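# Align the odd knob in each row of the knob box

## Task

Every row of the knob box (A1 to A4, B1 to B4, and so on) has at least three knobs aimed at one shared mark. Rotate each knob whose mark differs so that it matches the others in its row, and leave every other knob aimed where it is now. The knobs must stay in their final positions by themselves, without the robot holding them.

## Robot and tools

Robot: a single SO101 arm with five joints (shoulder_pan, shoulder_lift, elbow_flex, wrist_flex, wrist_roll) and a two-finger gripper. Only the finger on the gripper's -y side moves; the +y finger is fixed. The fingers point along the gripper's +z axis and close along its y axis. The reported end_effector_position is the pad centre of the fixed finger, about 5 mm behind its tip, whatever the opening. Fully open, the moving finger's tip sits about 85 mm back toward the wrist from the fixed tip; when closed it overshoots the fixed tip by at most about 4 mm.

Scene frame: origin on the table surface straight below the arm base, +z up, +y to the left when looking along +x. The base may be slightly tilted. Results report end_effector_position in metres and end_effector_quat_wxyz in this frame; the printed position gets less accurate at long reach. Joint ranges (rad): shoulder pan -1.920 to 1.920, shoulder lift -1.745 to 1.745, elbow flex -1.690 to 1.580, wrist flex -1.658 to 1.658, wrist roll -2.744 to 2.841.

Because there are only five joints, the fingers always lie in the vertical plane through the base axis and the gripper. To tilt inside that plane by angle a, use the rotation vector a * (cos w, sin w, 0) in gripper axes, with w the wrist_roll angle; positive a tilts outward then upward. Fingers pointing straight down are possible at most about 0.09 m above the base when 0.16 m out, and only about 0.04 m high at 0.25 m out. Level fingers work up to about 0.38 m high. Near the base (within about 0.15 m of the axis, fingers down) keep wrist_roll between about -1.9 and 0.0 rad, or the bracket or open finger may come too close to the arm.

execute_actions(actions): a list of actions run one after another. Each action is a table of up to 15 rows; each row lasts one control step (1/30 s), and if fewer than 15 rows are given the last one repeats to fill 15 steps (0.5 s). Each row holds 7 numbers in [-1, 1]: dx, dy, dz, rx, ry, rz, opening. The first six are an offset target, in the gripper's own axes, measured from the gripper pose at the start of that action (for a call's first action, the last pose a result reported); every row counts from that same start, not from the previous row. Scale: 1.0 equals 0.6 m of translation or 180 degrees of rotation; rx, ry, rz form one rotation vector. opening is absolute: +1 fully open (0.106 m), -1 closed, 0 about 0.074 m (linear in joint travel, not metres). Closing from fully open needs at least about 0.5 s. An empty list just returns state and images.

Each step the commanded pose is clipped to within 70 mm and 16 degrees of the measured pose, and the arm follows with damped inverse kinematics; after an action it continues only to the last clipped pose, so split big motions across actions. Gravity is roughly compensated, but friction leaves a few mm of error, around 1 cm far out.

move(target, speed, blocking): target is one 7-number row as above, an offset in gripper axes from the pose in the latest result showing one, with opening absolute and sent at the start. It drives a straight path lasting 0.5 to 10 s (cut off at 10 s). speed is m/s, 0.002 to 0.5, default 0.25; rotation is capped at twice that in rad/s. It does not avoid obstacles, may overshoot speed and stray, and with a tilted gripper often ends held or off_target. Faster contact hits harder; aiming farther past contact pushes harder. The result adds a move: line: done, off_target, moving, held or fault, the active limits (paced = pose clipped; held = some steps blocked, after which the arm may jump fast) and distance from target. blocking=false returns after 0.5 s; then use wait or stop before sending anything else.

wait(seconds): 0 to 10 s, holding the last command; returns early if a running move ends. stop(): brakes a running move (needs room); fingers keep moving. zoom_image(camera, region): camera is cam_high (896x504) or cam_wrist (504x504); region [x0, y0, x1, y1] in pixels, top-left origin, at most 504 by 504. read_manual(section) returns only licence texts. finished_scene(scene): pass the current scene number once the knobs are settled; it is final and reports success.

Result lines: the state line with pose, Joint positions, grip_measured (same scale as opening), "Hand target" (where the controller is heading), step readings of position with HELD on blocked steps, "pose unreachable" when the clearance check altered a command (a mount under the base counts as arm), MOTOR HOT at 55 °C, and FAULT or OVER-TEMPERATURE FAULT lines when the arm stopped (70 °C stops overheated motors until cooled, possibly minutes).

Cameras: cam_high is fixed, cam_wrist rides on the gripper; their calibration is given in the prompt, may be off by a few degrees and millimetres, and results list changed values.

Cautions: nothing may leave the table. Avoid drops, slips, slams and hard pushes. Pushing against something rigid for about 2 s total can weaken a motor silently; a single action moving a few cm back may restore it. To hold something, command an opening clearly below grip_measured; more than about 0.08 below for about 2 s total can make the grip force fade, and raising the opening above grip_measured restores force but releases. Release the knobs before finishing, since robot-held positions do not count.

Each tool is called after "Request:" as name(argument=value, ...), one argument or row to a line, values as JSON.

## Session

I'll start by looking at the scene.

Request:
execute_actions(
  actions=[],
)

Scene clock: 0.00 s.
end_effector_position=(+0.0998, +0.2097, +0.2044) grip_measured=+1.00 end_effector_quat_wxyz=(-0.564, +0.776, +0.028, +0.281)
Joint positions: [-1.118 -1.109  1.283  0.03   0.548  0.106]
Hand target: +0.100, +0.210, +0.204; -0.564, +0.776, +0.028, +0.281

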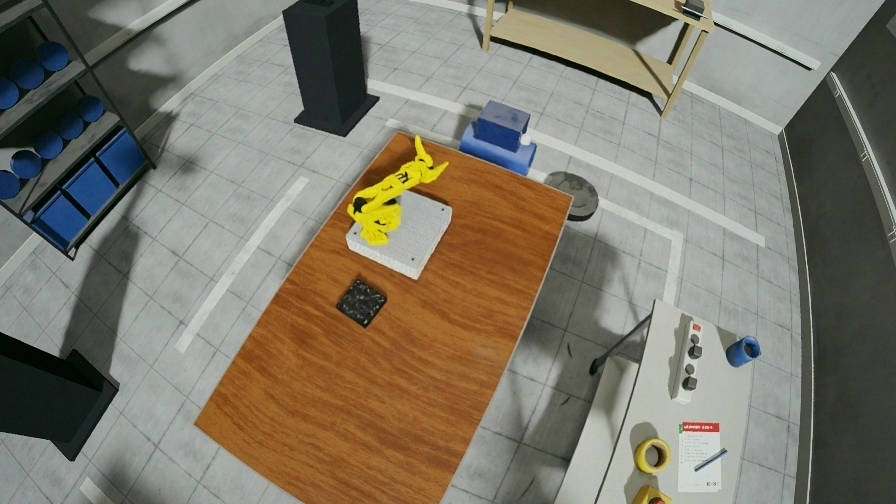

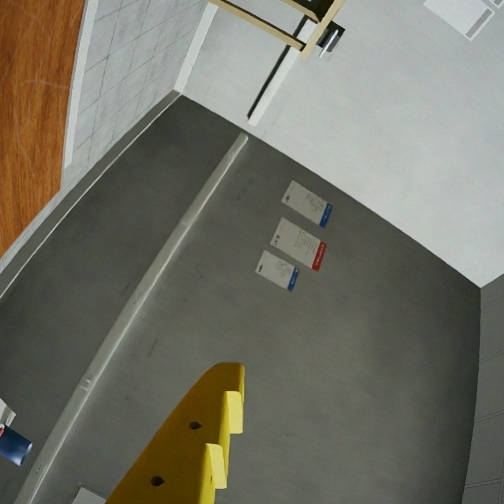

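Request:
zoom_image(
  camera="cam_high",
  region=[320, 260, 410, 340],
)

Request:
zoom_image(
  camera="cam_high",
  region=[320, 120, 480, 300],
)

Region (320, 260, 410, 340) of cam_high's 896x504 image, scaled by 5.600, with more detail than that image has.

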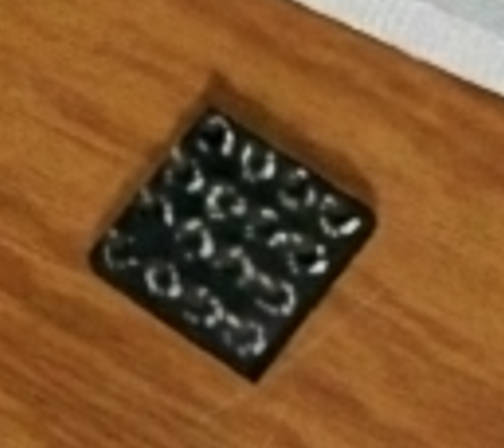

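Region (320, 120, 480, 300) of cam_high's 896x504 image, scaled by 2.800, with more detail than that image has.

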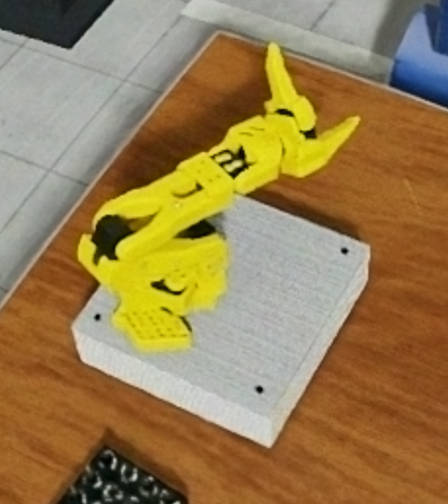

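Request:
move(
  target=[-0.0115, -0.0195, 0, 0, 0, 0.659, 1],
  speed=0.5,
)

Scene clock: 122.60 s.
end_effector_position=(+0.0898, +0.2163, +0.2141) grip_measured=+1.00 end_effector_quat_wxyz=(+0.533, -0.423, +0.649, +0.340)
Joint positions: [-1.118 -1.109  1.266  0.041 -1.513  0.106]
Hand target: +0.090, +0.216, +0.211; +0.529, -0.420, +0.653, +0.341
Off the commanded pose: 0.003 m, 1 deg.
move: done
camera_calibration (this result's frames):
cam_wrist: T_world_to_cam=[[0.922076, -0.38689, 0.00960572, 0.000246578], [-0.268227, -0.656764, -0.70478, 0.339337], [0.278981, 0.647284, -0.709361, 0.0545006], [0, 0, 0, 1]] pos_world=[0.0755874, 0.187682, 0.277816]

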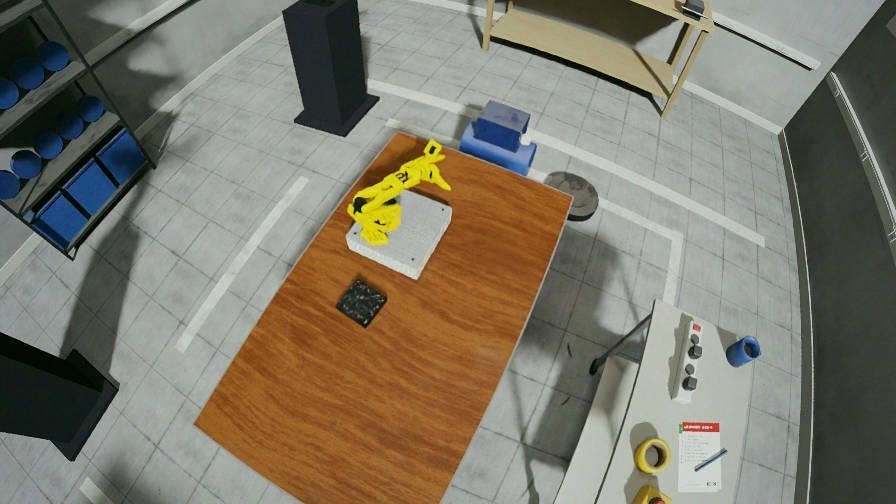

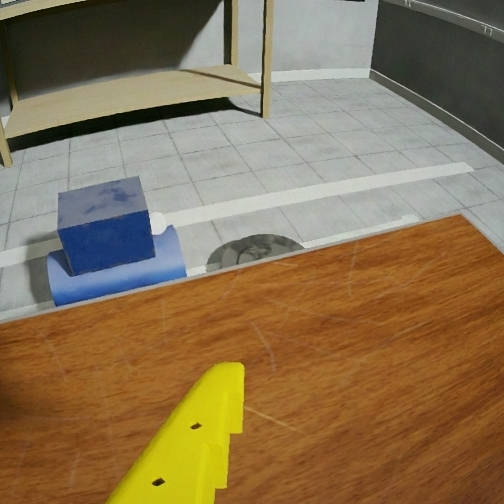

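Request:
move(
  target=[0.0729, -0.2868, -0.160, 0.2820, 0.0784, 0.0969, 1],
  speed=0.5,
)

Scene clock: 152.07 s.
end_effector_position=(+0.2024, +0.0544, +0.1872) grip_measured=+1.00 end_effector_quat_wxyz=(+0.514, -0.075, +0.852, +0.070)
Joint positions: [-0.198 -1.257  1.203  0.531 -1.572  0.106]
Hand target: +0.204, +0.053, +0.189; +0.517, -0.075, +0.850, +0.065
Off the commanded pose: 0.006 m, 3 deg.
move: off_target
camera_calibration (this result's frames):
cam_wrist: T_world_to_cam=[[0.225113, -0.973136, -0.0482639, 0.0178759], [-0.858094, -0.17455, -0.482914, 0.295881], [0.461517, 0.150125, -0.874337, 0.129783], [0, 0, 0, 1]] pos_world=[0.189973, 0.0495582, 0.257222]

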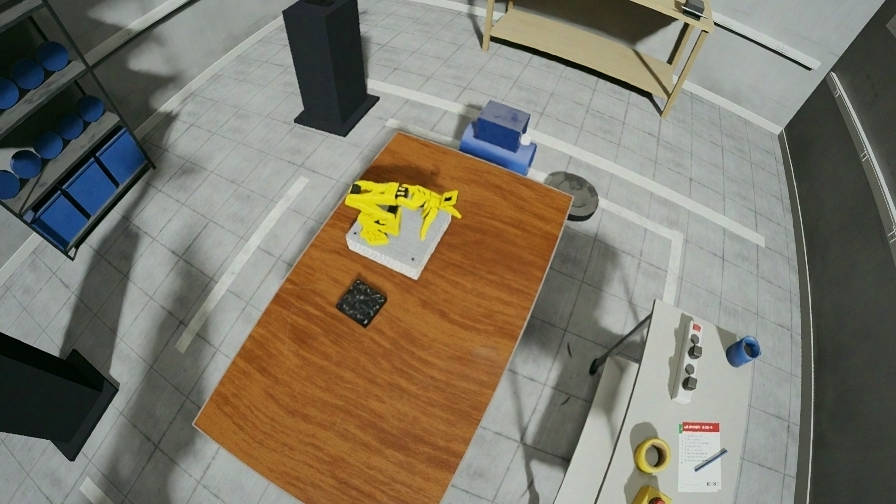

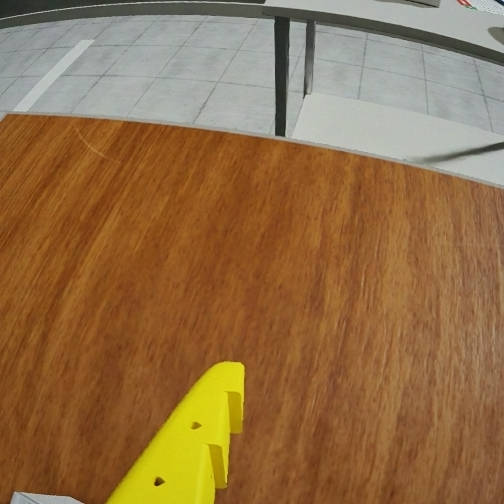

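Request:
move(
  target=[0.0917, -0.2597, -0.1222, 0.2502, 0.0643, 0.155, 1],
  speed=0.5,
)

Scene clock: 168.60 s.
end_effector_position=(+0.1461, -0.1111, +0.1615) grip_measured=+1.00 end_effector_quat_wxyz=(+0.383, +0.337, +0.851, -0.127)
Joint positions: [ 0.721 -1.267  1.145  0.861 -1.583  0.106]
Hand target: +0.146, -0.113, +0.163; +0.385, +0.336, +0.850, -0.132
Off the commanded pose: 0.006 m, 3 deg.
move: off_target
camera_calibration (this result's frames):
cam_wrist: T_world_to_cam=[[-0.652302, -0.756055, -0.0536806, 0.0213831], [-0.726012, 0.643585, -0.24229, 0.239108], [0.217733, -0.119074, -0.968718, 0.179118], [0, 0, 0, 1]] pos_world=[0.148543, -0.116391, 0.232596]

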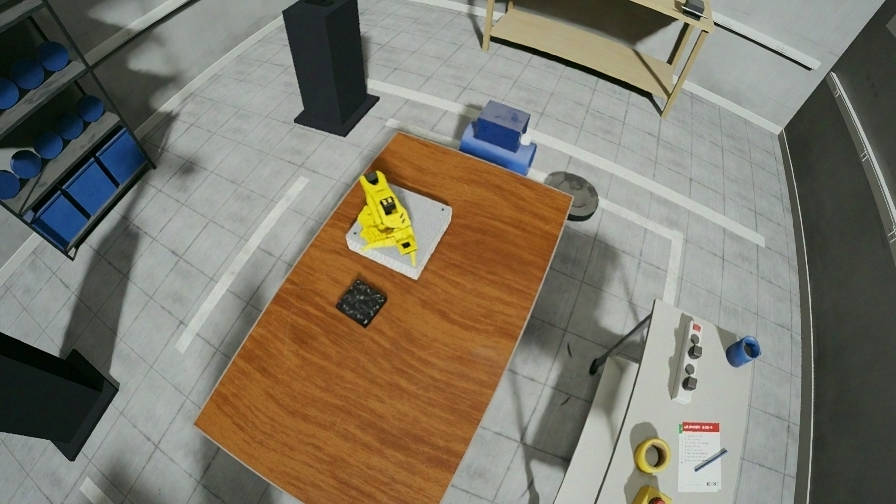

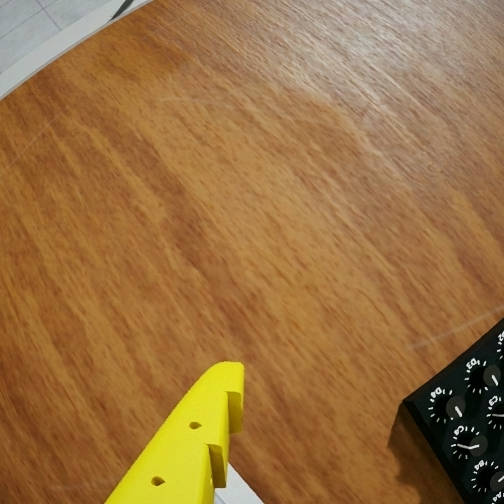

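Request:
move(
  target=[0.105, -0.2388, -0.0775, 0.2035, 0.0627, 0.215, 1],
  speed=0.5,
)

Scene clock: 183.13 s.
end_effector_position=(-0.0008, -0.1632, +0.1372) grip_measured=+1.00 end_effector_quat_wxyz=(+0.201, +0.716, +0.638, -0.201)
Joint positions: [ 1.651 -1.121  1.088  1.03  -1.585  0.106]
Hand target: -0.002, -0.165, +0.138; +0.201, +0.715, +0.637, -0.205
Off the commanded pose: 0.007 m, 2 deg.
move: done
camera_calibration (this result's frames):
cam_wrist: T_world_to_cam=[[-0.995074, 0.0856943, -0.0498417, 0.0214645], [0.0853099, 0.996306, 0.00979286, 0.183636], [0.0504967, 0.00549264, -0.998709, 0.20562], [0, 0, 0, 1]] pos_world=[-0.0046903, -0.185927, 0.204626]

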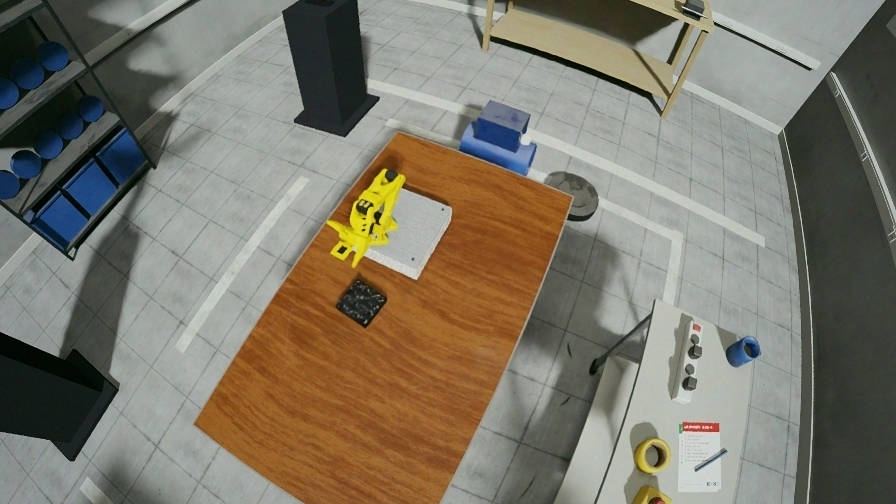

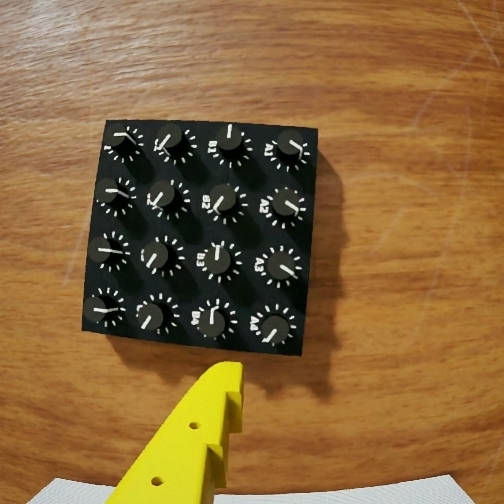

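Request:
zoom_image(
  camera="cam_wrist",
  region=[70, 105, 330, 365],
)

Request:
zoom_image(
  camera="cam_wrist",
  region=[185, 110, 325, 250],
)

Request:
zoom_image(
  camera="cam_wrist",
  region=[185, 225, 325, 365],
)

Request:
zoom_image(
  camera="cam_wrist",
  region=[70, 110, 210, 250],
)

Request:
zoom_image(
  camera="cam_wrist",
  region=[70, 225, 210, 365],
)

Region (70, 105, 330, 365) of cam_wrist's 504x504 image, scaled by 1.938, with more detail than that image has.

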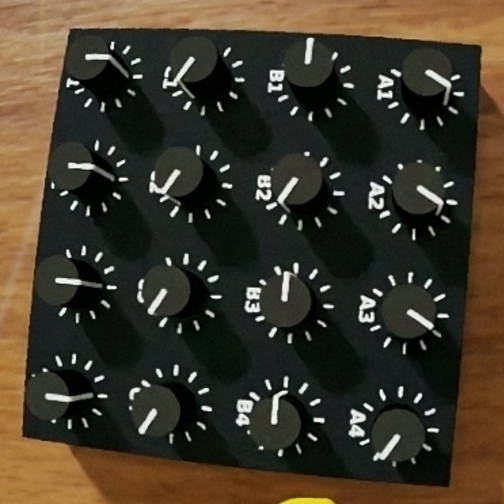

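Region (185, 110, 325, 250) of cam_wrist's 504x504 image, scaled by 3.600, with more detail than that image has.

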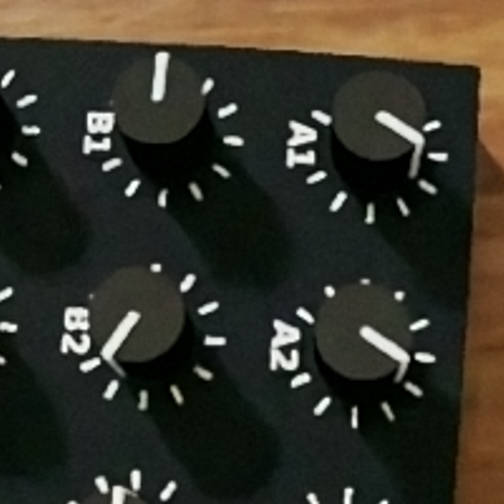

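Region (185, 225, 325, 365) of cam_wrist's 504x504 image, scaled by 3.600, with more detail than that image has.

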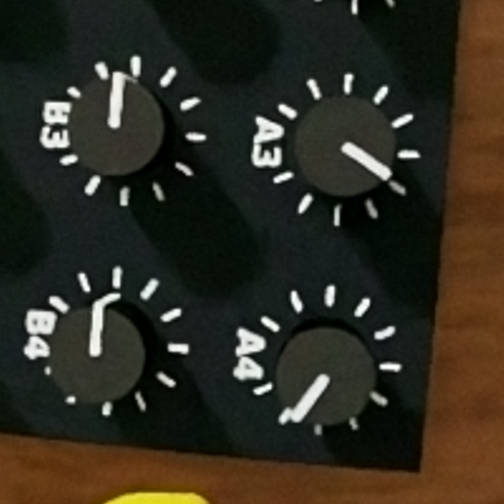

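Region (70, 110, 210, 250) of cam_wrist's 504x504 image, scaled by 3.600, with more detail than that image has.

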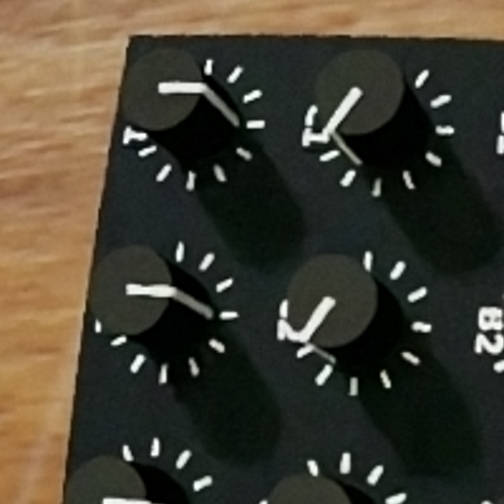

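Region (70, 225, 210, 365) of cam_wrist's 504x504 image, scaled by 3.600, with more detail than that image has.

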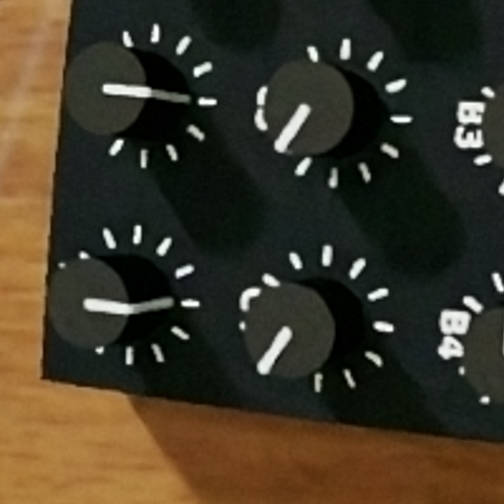

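Request:
move(
  target=[0.0531, 0.0017, 0.0834, 0.0977, 0.1875, 0.2565, -0.74],
  speed=0.4,
)

Scene clock: 304.87 s.
end_effector_position=(-0.0002, -0.1653, +0.0820) grip_measured=-0.73 end_effector_quat_wxyz=(-0.024, +0.952, +0.304, +0.007)
Joint positions: [ 1.628 -0.101  0.602  1.124 -2.445  0.022]
Hand target: +0.001, -0.164, +0.081; -0.032, +0.952, +0.304, +0.010
Off the commanded pose: 0.005 m, 1 deg.
move: done
camera_calibration (this result's frames):
cam_wrist: T_world_to_cam=[[-0.584197, 0.811457, 0.0158238, 0.134149], [0.667987, 0.469651, 0.577252, 0.0527365], [0.460984, 0.347799, -0.816412, 0.192234], [0, 0, 0, 1]] pos_world=[-0.0454751, -0.200483, 0.124378]

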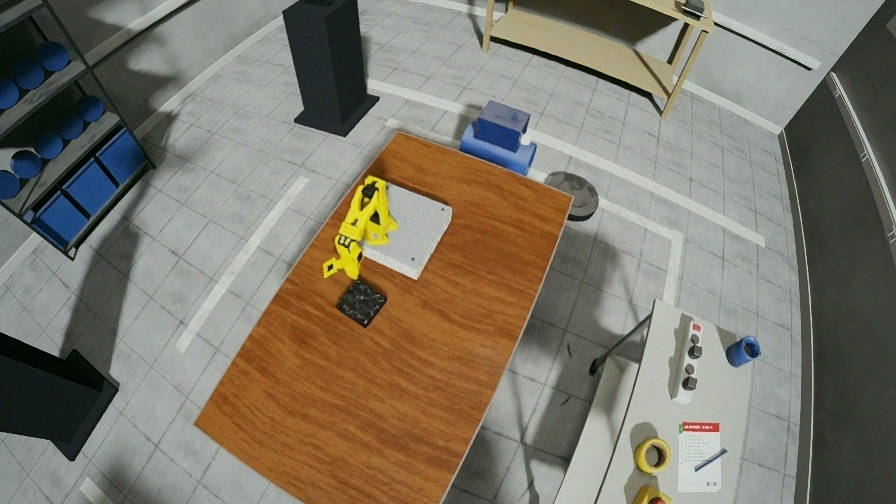

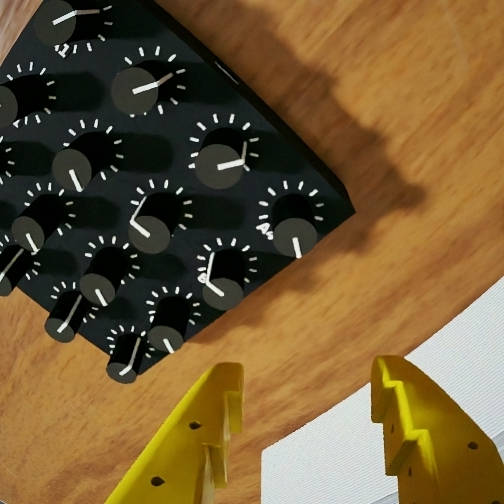

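Request:
zoom_image(
  camera="cam_wrist",
  region=[180, 100, 380, 300],
)

Request:
zoom_image(
  camera="cam_wrist",
  region=[180, 300, 440, 504],
)

Region (180, 100, 380, 300) of cam_wrist's 504x504 image, scaled by 2.520, with more detail than that image has.

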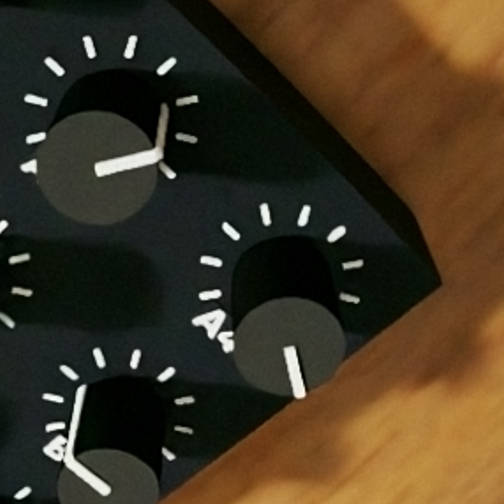

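Region (180, 300, 440, 504) of cam_wrist's 504x504 image, scaled by 1.938, with more detail than that image has; it fills the top 395 rows of this view, and the rest is white.

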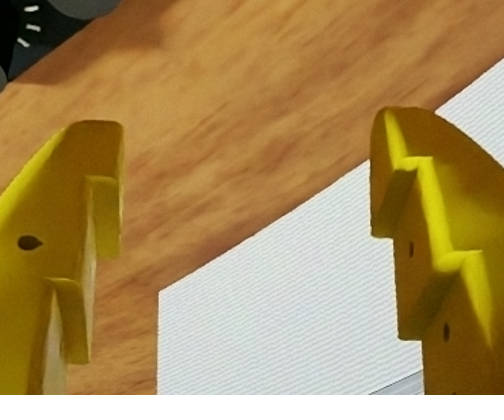

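Request:
move(
  target=[0.0033, -0.0025, 0.0633, 0, 0, 0, -0.74],
  speed=0.1,
)

Scene clock: 359.27 s.
end_effector_position=(-0.0003, -0.1658, +0.0482) grip_measured=-0.73 end_effector_quat_wxyz=(-0.013, +0.953, +0.304, +0.003)
Joint positions: [ 1.628  0.051  0.72   0.831 -2.445  0.022]
Hand target: +0.000, -0.162, +0.045; -0.024, +0.952, +0.304, +0.007
Off the commanded pose: 0.006 m, 1 deg.
move: done
camera_calibration (this result's frames):
cam_wrist: T_world_to_cam=[[-0.584238, 0.811579, -0.00243692, 0.135961], [0.668357, 0.482834, 0.565836, 0.0753429], [0.460397, 0.328954, -0.824514, 0.162075], [0, 0, 0, 1]] pos_world=[-0.0455411, -0.200036, 0.0913324]

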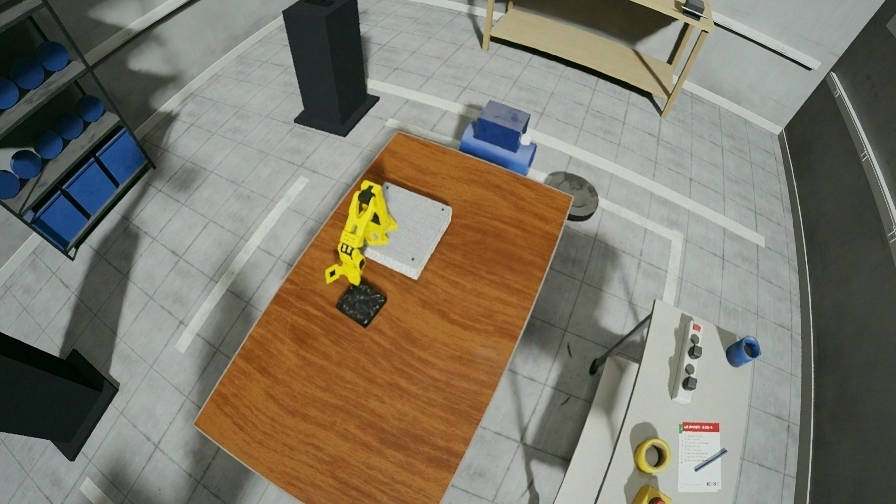

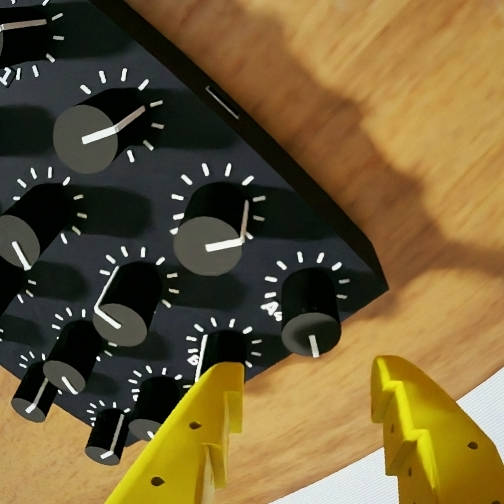

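Request:
zoom_image(
  camera="cam_wrist",
  region=[160, 150, 420, 410],
)

Region (160, 150, 420, 410) of cam_wrist's 504x504 image, scaled by 1.938, with more detail than that image has.

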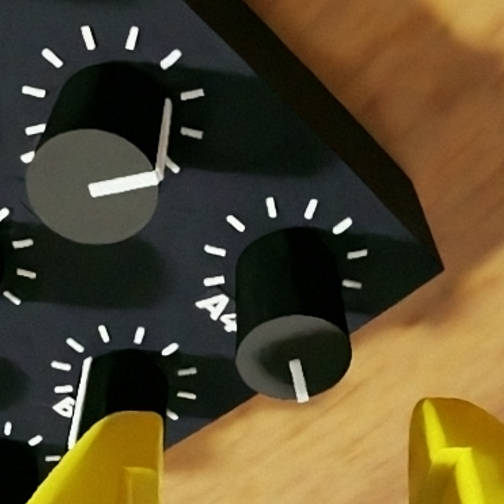

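Request:
move(
  target=[0.0095, -0.0112, 0.012, 0.0073, 0.0061, 0, -0.74],
  speed=0.05,
)

Scene clock: 394.50 s.
end_effector_position=(-0.0002, -0.1617, +0.0448) grip_measured=-0.73 end_effector_quat_wxyz=(-0.016, +0.953, +0.304, +0.004)
Joint positions: [ 1.628  0.051  0.754  0.803 -2.445  0.022]
Hand target: +0.000, -0.157, +0.041; -0.027, +0.952, +0.304, +0.008
Off the commanded pose: 0.006 m, 1 deg.
move: done
camera_calibration (this result's frames):
cam_wrist: T_world_to_cam=[[-0.584226, 0.811588, 0.00243279, 0.132494], [0.668259, 0.479344, 0.56891, 0.0744924], [0.460554, 0.333998, -0.822396, 0.158638], [0, 0, 0, 1]] pos_world=[-0.0454349, -0.196223, 0.0877611]

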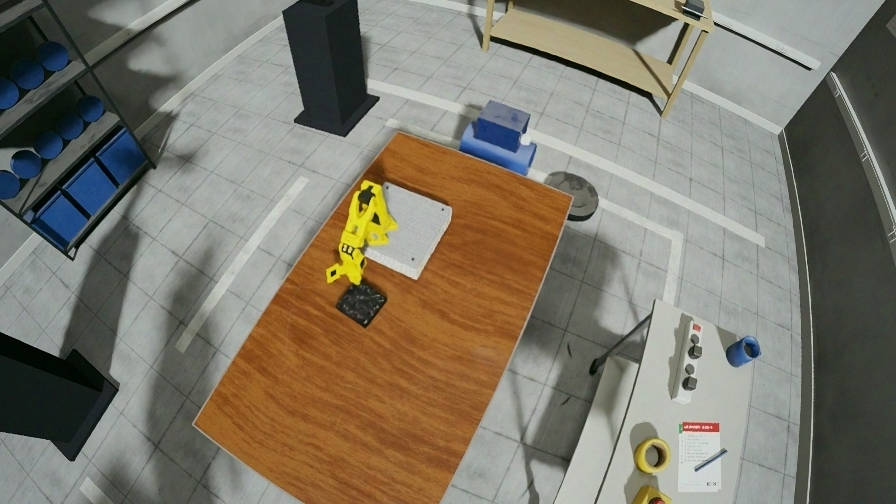

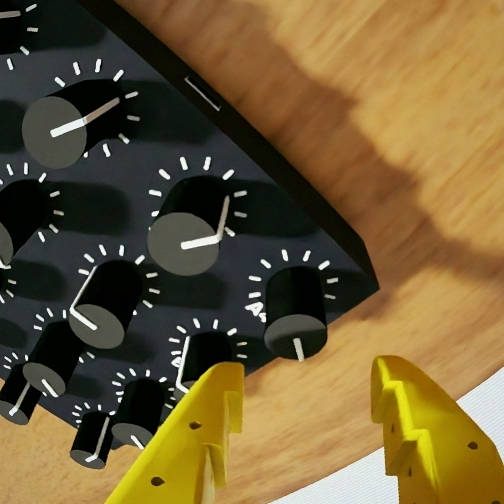

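Request:
zoom_image(
  camera="cam_wrist",
  region=[140, 150, 420, 430],
)

Region (140, 150, 420, 430) of cam_wrist's 504x504 image, scaled by 1.800, with more detail than that image has.

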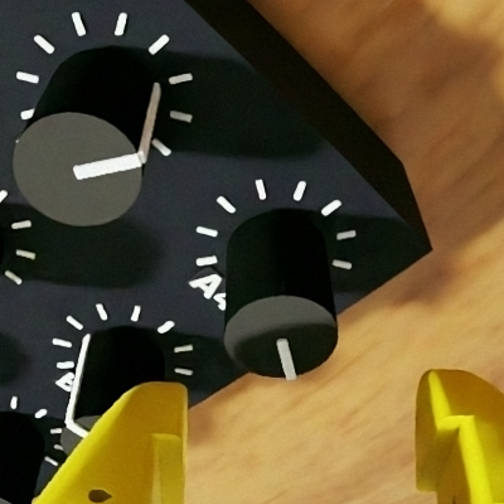

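Request:
move(
  target=[0.0045, -0.0052, 0.0305, 0.0085, 0.0072, 0, -0.74],
  speed=0.04,
)

Scene clock: 425.23 s.
end_effector_position=(-0.0001, -0.1595, +0.0295) grip_measured=-0.73 end_effector_quat_wxyz=(-0.026, +0.952, +0.304, +0.008)
Joint positions: [ 1.628  0.168  0.754  0.708 -2.445  0.022]
Hand target: +0.000, -0.157, +0.027; -0.033, +0.952, +0.304, +0.010
Off the commanded pose: 0.004 m, 1 deg.
move: done
camera_calibration (this result's frames):
cam_wrist: T_world_to_cam=[[-0.584191, 0.811383, 0.0194753, 0.130173], [0.667912, 0.466984, 0.579499, 0.0798199], [0.461101, 0.351546, -0.81474, 0.147833], [0, 0, 0, 1]] pos_world=[-0.0454327, -0.194864, 0.0716545]

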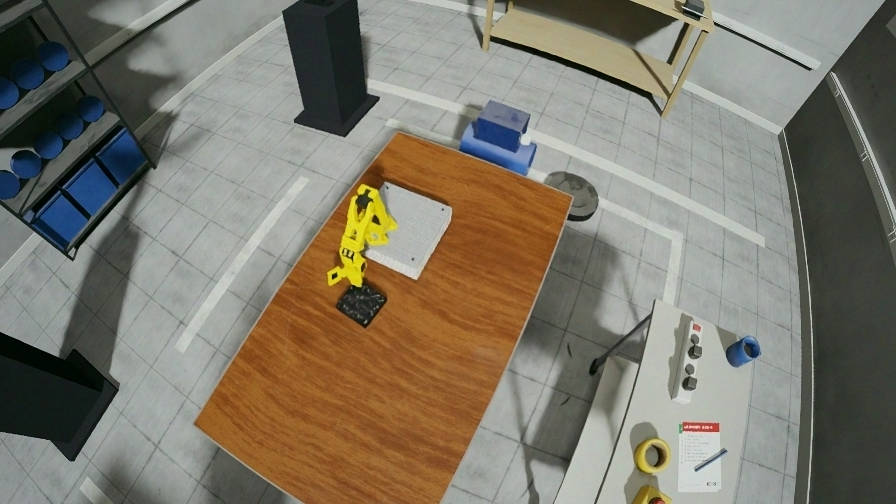

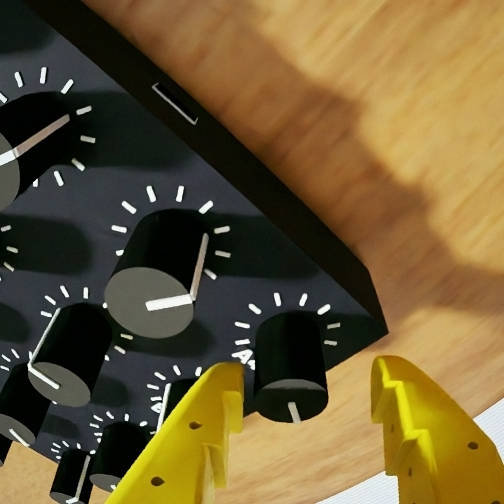

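Request:
zoom_image(
  camera="cam_wrist",
  region=[190, 280, 414, 504],
)

Region (190, 280, 414, 504) of cam_wrist's 504x504 image, scaled by 2.250, with more detail than that image has.

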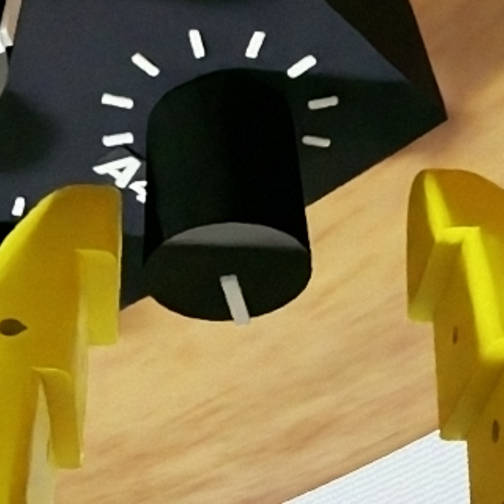

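Request:
execute_actions(
  actions=[
    [[-0.0005,-0.003,0.004,0.0034,0.0029,0,-0.75],[-0.0008,-0.004,0.004,0.0034,0.0029,0,-0.76],[-0.001,-0.005,0.004,0.0034,0.0029,0,-0.77],[-0.0013,-0.006,0.004,0.0034,0.0029,0,-0.78],[-0.0016,-0.007,0.004,0.0034,0.0029,0,-0.79],[-0.002,-0.008,0.004,0.0034,0.0029,0,-0.80],[-0.002,-0.0085,0.004,0.0034,0.0029,0,-0.81],[-0.002,-0.0085,0.004,0.0034,0.0029,0,-0.82],[-0.002,-0.0085,0.004,0.0034,0.0029,0,-0.83],[-0.002,-0.0085,0.004,0.0034,0.0029,0,-0.84],[-0.002,-0.0085,0.004,0.0034,0.0029,0,-0.85],[-0.002,-0.0085,0.004,0.0034,0.0029,0,-0.86],[-0.002,-0.0085,0.004,0.0034,0.0029,0,-0.87],[-0.002,-0.0085,0.004,0.0034,0.0029,0,-0.88],[-0.002,-0.0085,0.004,0.0034,0.0029,0,-0.89]],
    [[0,-0.002,0.002,0,0,0,-0.90],[0,-0.002,0.002,0,0,0,-0.91],[0,-0.002,0.002,0,0,0,-0.92],[0,-0.002,0.002,0,0,0,-0.93]],
  ],
)

Scene clock: 477.83 s.
end_effector_position=(-0.0024, -0.1590, +0.0292) grip_measured=-0.88 end_effector_quat_wxyz=(-0.027, +0.952, +0.304, +0.009)
Joint positions: [ 1.643  0.169  0.755  0.706 -2.43   0.012]
Hand target: -0.003, -0.158, +0.028; -0.028, +0.952, +0.304, +0.009
Off the commanded pose: 0.002 m, 0 deg.
Step readings (end_effector_position; steps 1 to 15: 1st action; 16 to 30: 2nd action):
0: (-0.0001, -0.1595, +0.0295)
1: (-0.0001, -0.1592, +0.0293)
2: (-0.0001, -0.1592, +0.0293)
4: (-0.0006, -0.1592, +0.0293)
8: (-0.0020, -0.1592, +0.0293)
15: (-0.0025, -0.1591, +0.0293)
16: (-0.0025, -0.1594, +0.0293)
17: (-0.0024, -0.1590, +0.0292)
19: (-0.0024, -0.1590, +0.0292)
23: (-0.0024, -0.1590, +0.0292)
30: end_effector_position above
camera_calibration (this result's frames):
cam_wrist: T_world_to_cam=[[-0.584187, 0.811369, 0.0201277, 0.128396], [0.667366, 0.466096, 0.580842, 0.0811489], [0.461896, 0.352753, -0.813767, 0.148638], [0, 0, 0, 1]] pos_world=[-0.0478039, -0.194433, 0.071238]

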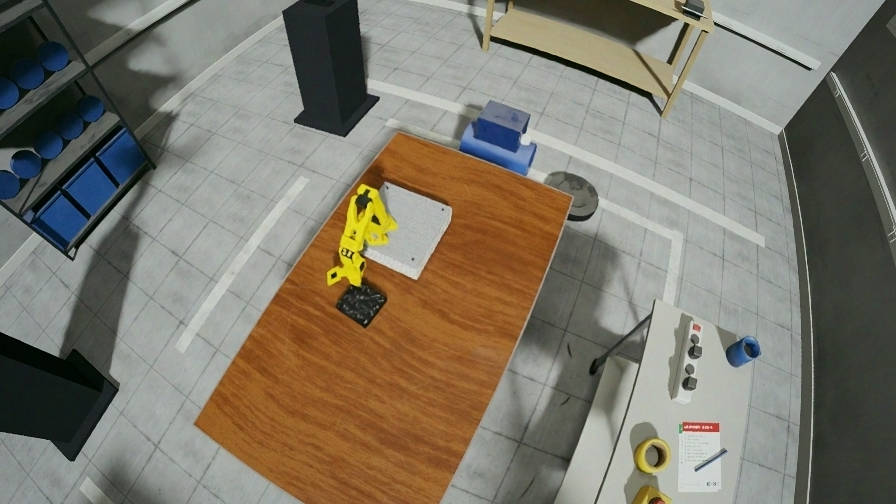

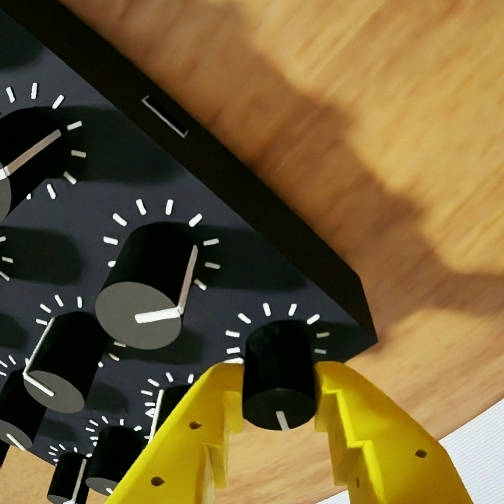

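Request:
move(
  target=[0.0117, -0.0087, 0.001, 0, 0, -0.508, -0.945],
  speed=0.4,
)

Scene clock: 504.37 s.
end_effector_position=(-0.0015, -0.1510, +0.0302) grip_measured=-0.88 end_effector_quat_wxyz=(-0.011, +0.458, +0.889, +0.021)
Joint positions: [ 1.646  0.175  0.74   0.706 -0.854  0.012]
Hand target: +0.000, -0.151, +0.029; -0.013, +0.448, +0.894, +0.025
Off the commanded pose: 0.002 m, 1 deg.
move: done
camera_calibration (this result's frames):
cam_wrist: T_world_to_cam=[[-0.810304, -0.583546, -0.0536846, -0.0862965], [-0.499347, 0.639622, 0.584411, 0.10052], [-0.306693, 0.500358, -0.80968, 0.167203], [0, 0, 0, 1]] pos_world=[0.0315481, -0.198314, 0.0720026]

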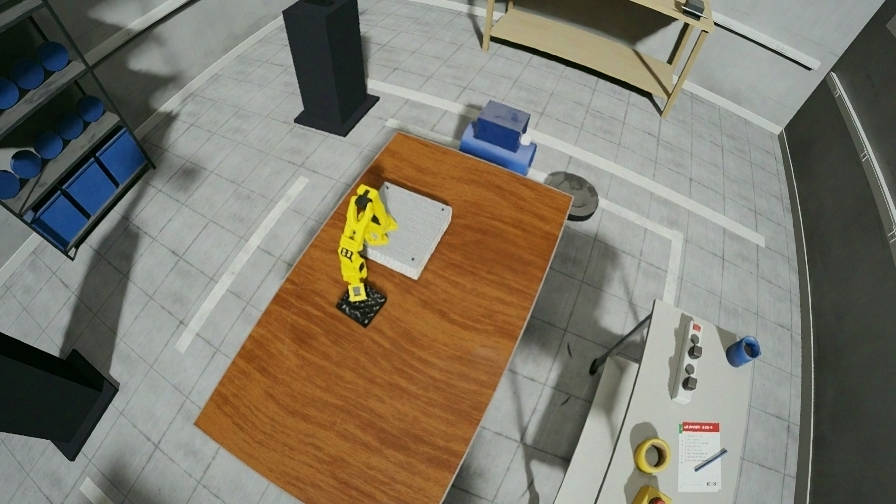

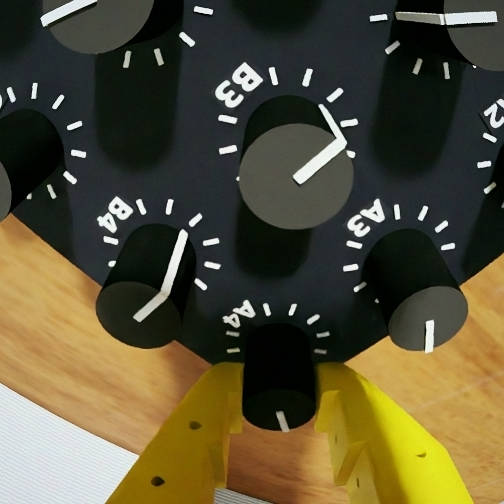

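Request:
zoom_image(
  camera="cam_wrist",
  region=[200, 190, 480, 470],
)

Region (200, 190, 480, 470) of cam_wrist's 504x504 image, scaled by 1.800, with more detail than that image has.

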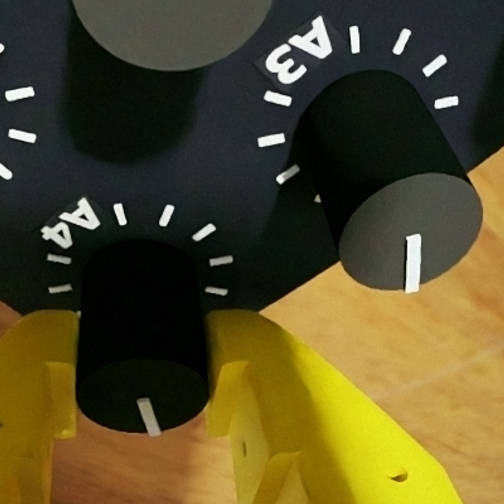

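Request:
execute_actions(
  actions=[
    [[0,0,0,0,0,0,-0.91],[0,0,0,0,0,0,-0.88],[0,0.001,0,0,0,0,-0.86],[0,0.002,0,0,0,0,-0.84],[0,0.003,0,0,0,0,-0.82],[0,0.004,0,0,0,0,-0.80],[0,0.005,0,0,0,0,-0.78],[0,0.006,0,0,0,0,-0.76],[0,0.007,0,0,0,0,-0.75],[0,0.008,0,0,0,0,-0.75],[0,0.008,0,0,0,0,-0.75]],
  ],
)

Scene clock: 548.03 s.
end_effector_position=(+0.0007, -0.1482, +0.0296) grip_measured=-0.76 end_effector_quat_wxyz=(-0.013, +0.457, +0.889, +0.024)
Joint positions: [ 1.632  0.171  0.755  0.703 -0.867  0.02 ]
Hand target: +0.002, -0.148, +0.030; -0.011, +0.457, +0.889, +0.021
Off the commanded pose: 0.002 m, 0 deg.
Step readings (end_effector_position):
0: (-0.0015, -0.1510, +0.0302)
1: (-0.0015, -0.1510, +0.0302)
2: (-0.0015, -0.1510, +0.0302)
4: (-0.0015, -0.1510, +0.0302)
8: (-0.0010, -0.1498, +0.0298)
15: end_effector_position above
camera_calibration (this result's frames):
cam_wrist: T_world_to_cam=[[-0.809429, -0.584357, -0.0578909, -0.082908], [-0.500114, 0.63434, 0.58949, 0.0993085], [-0.30775, 0.506102, -0.805699, 0.166748], [0, 0, 0, 1]] pos_world=[0.0338743, -0.195835, 0.071008]

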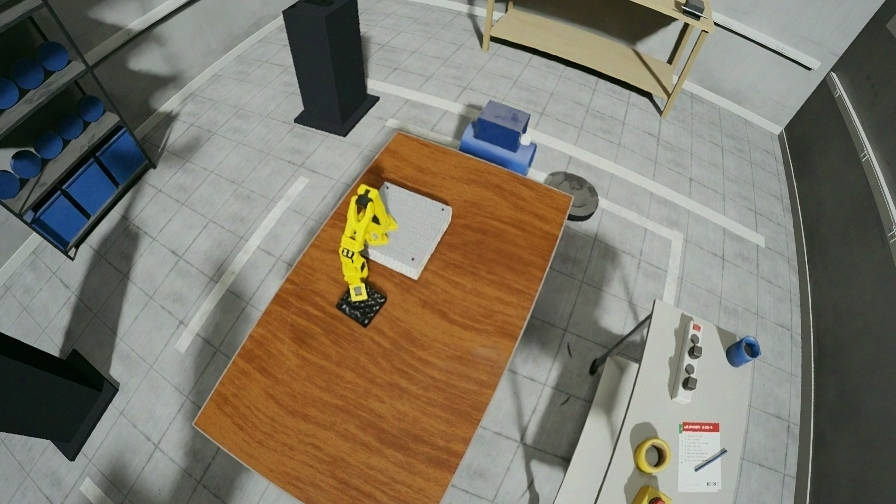

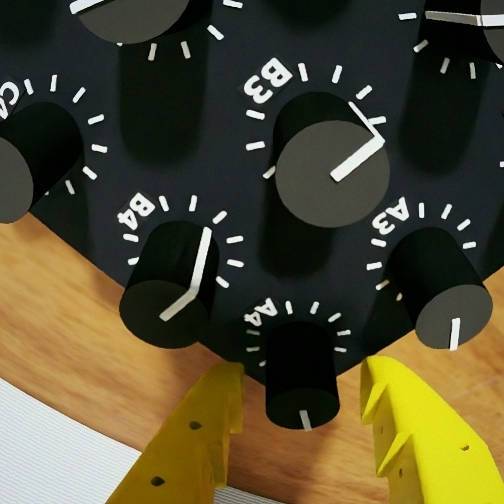

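Request:
move(
  target=[0, 0, -0.044, 0, 0, 0, -0.75],
  speed=0.08,
)

Scene clock: 552.63 s.
end_effector_position=(+0.0008, -0.1464, +0.0533) grip_measured=-0.76 end_effector_quat_wxyz=(-0.016, +0.457, +0.889, +0.031)
Joint positions: [ 1.632  0.014  0.726  0.904 -0.867  0.02 ]
Hand target: +0.001, -0.149, +0.056; -0.013, +0.457, +0.889, +0.025
Off the commanded pose: 0.004 m, 1 deg.
move: done
camera_calibration (this result's frames):
cam_wrist: T_world_to_cam=[[-0.809417, -0.583368, -0.0672727, -0.0797505], [-0.500408, 0.625249, 0.598879, 0.0824083], [-0.307305, 0.518407, -0.798009, 0.186405], [0, 0, 0, 1]] pos_world=[0.0339693, -0.194683, 0.0940349]

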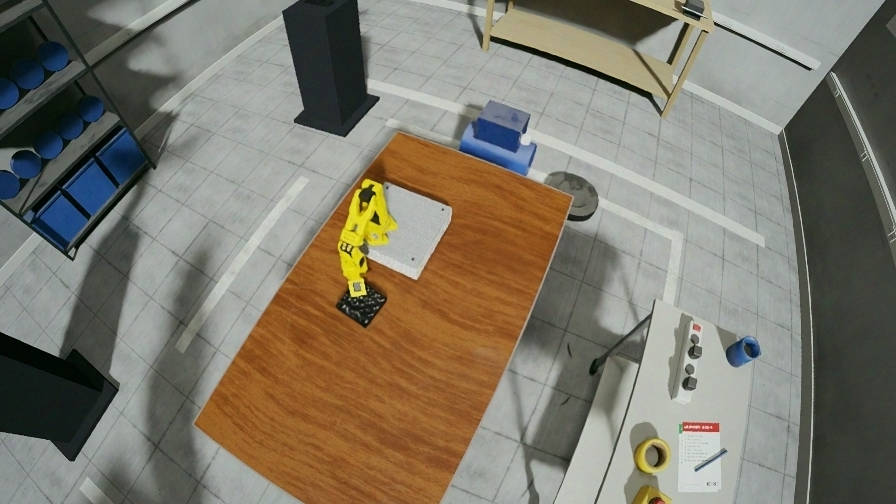

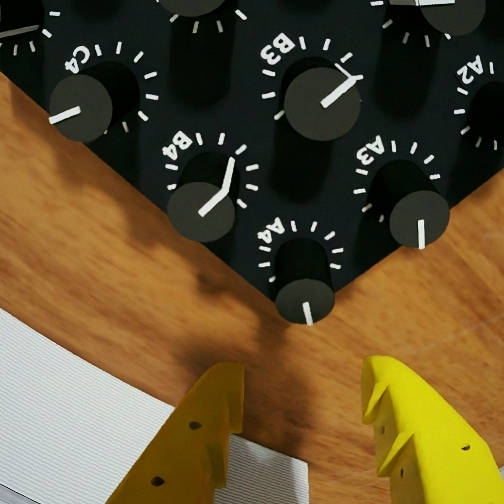

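Request:
move(
  target=[-0.1251, -0.0485, -0.0057, -0.0004, -0.0056, 0.499, -0.74],
  speed=0.5,
)

Scene clock: 573.73 s.
end_effector_position=(+0.0186, -0.2269, +0.0565) grip_measured=-0.75 end_effector_quat_wxyz=(-0.016, +0.952, +0.307, +0.003)
Joint positions: [ 1.534  0.461  0.034  1.111 -2.533  0.021]
Hand target: +0.021, -0.224, +0.053; -0.027, +0.951, +0.307, +0.005
Off the commanded pose: 0.006 m, 1 deg.
move: done
camera_calibration (this result's frames):
cam_wrist: T_world_to_cam=[[-0.589227, 0.807962, 0.00301171, 0.195542], [0.667067, 0.484366, 0.566049, 0.0878751], [0.455887, 0.33554, -0.824366, 0.181887], [0, 0, 0, 1]] pos_world=[-0.0263194, -0.261585, 0.0996107]

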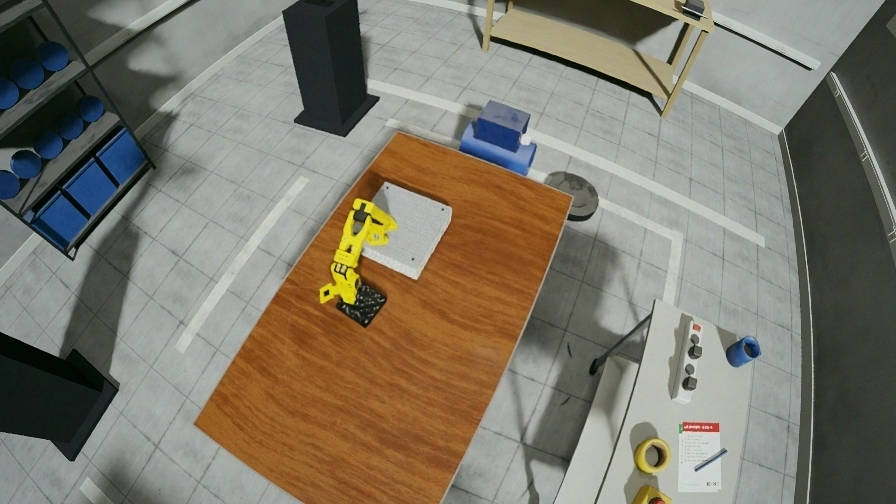

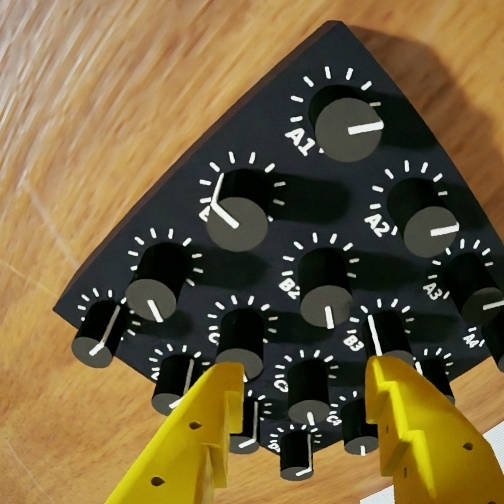

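Request:
zoom_image(
  camera="cam_wrist",
  region=[190, 140, 470, 420],
)

Region (190, 140, 470, 420) of cam_wrist's 504x504 image, scaled by 1.800, with more detail than that image has.

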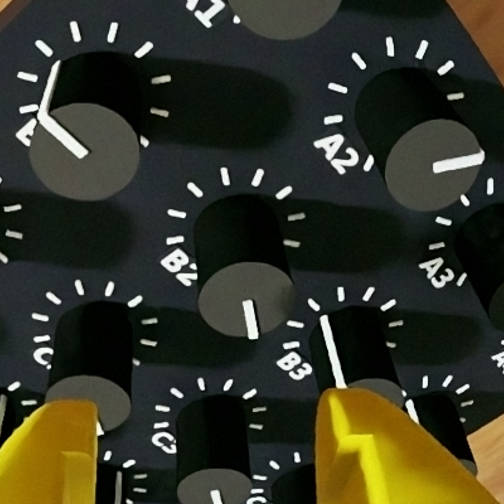

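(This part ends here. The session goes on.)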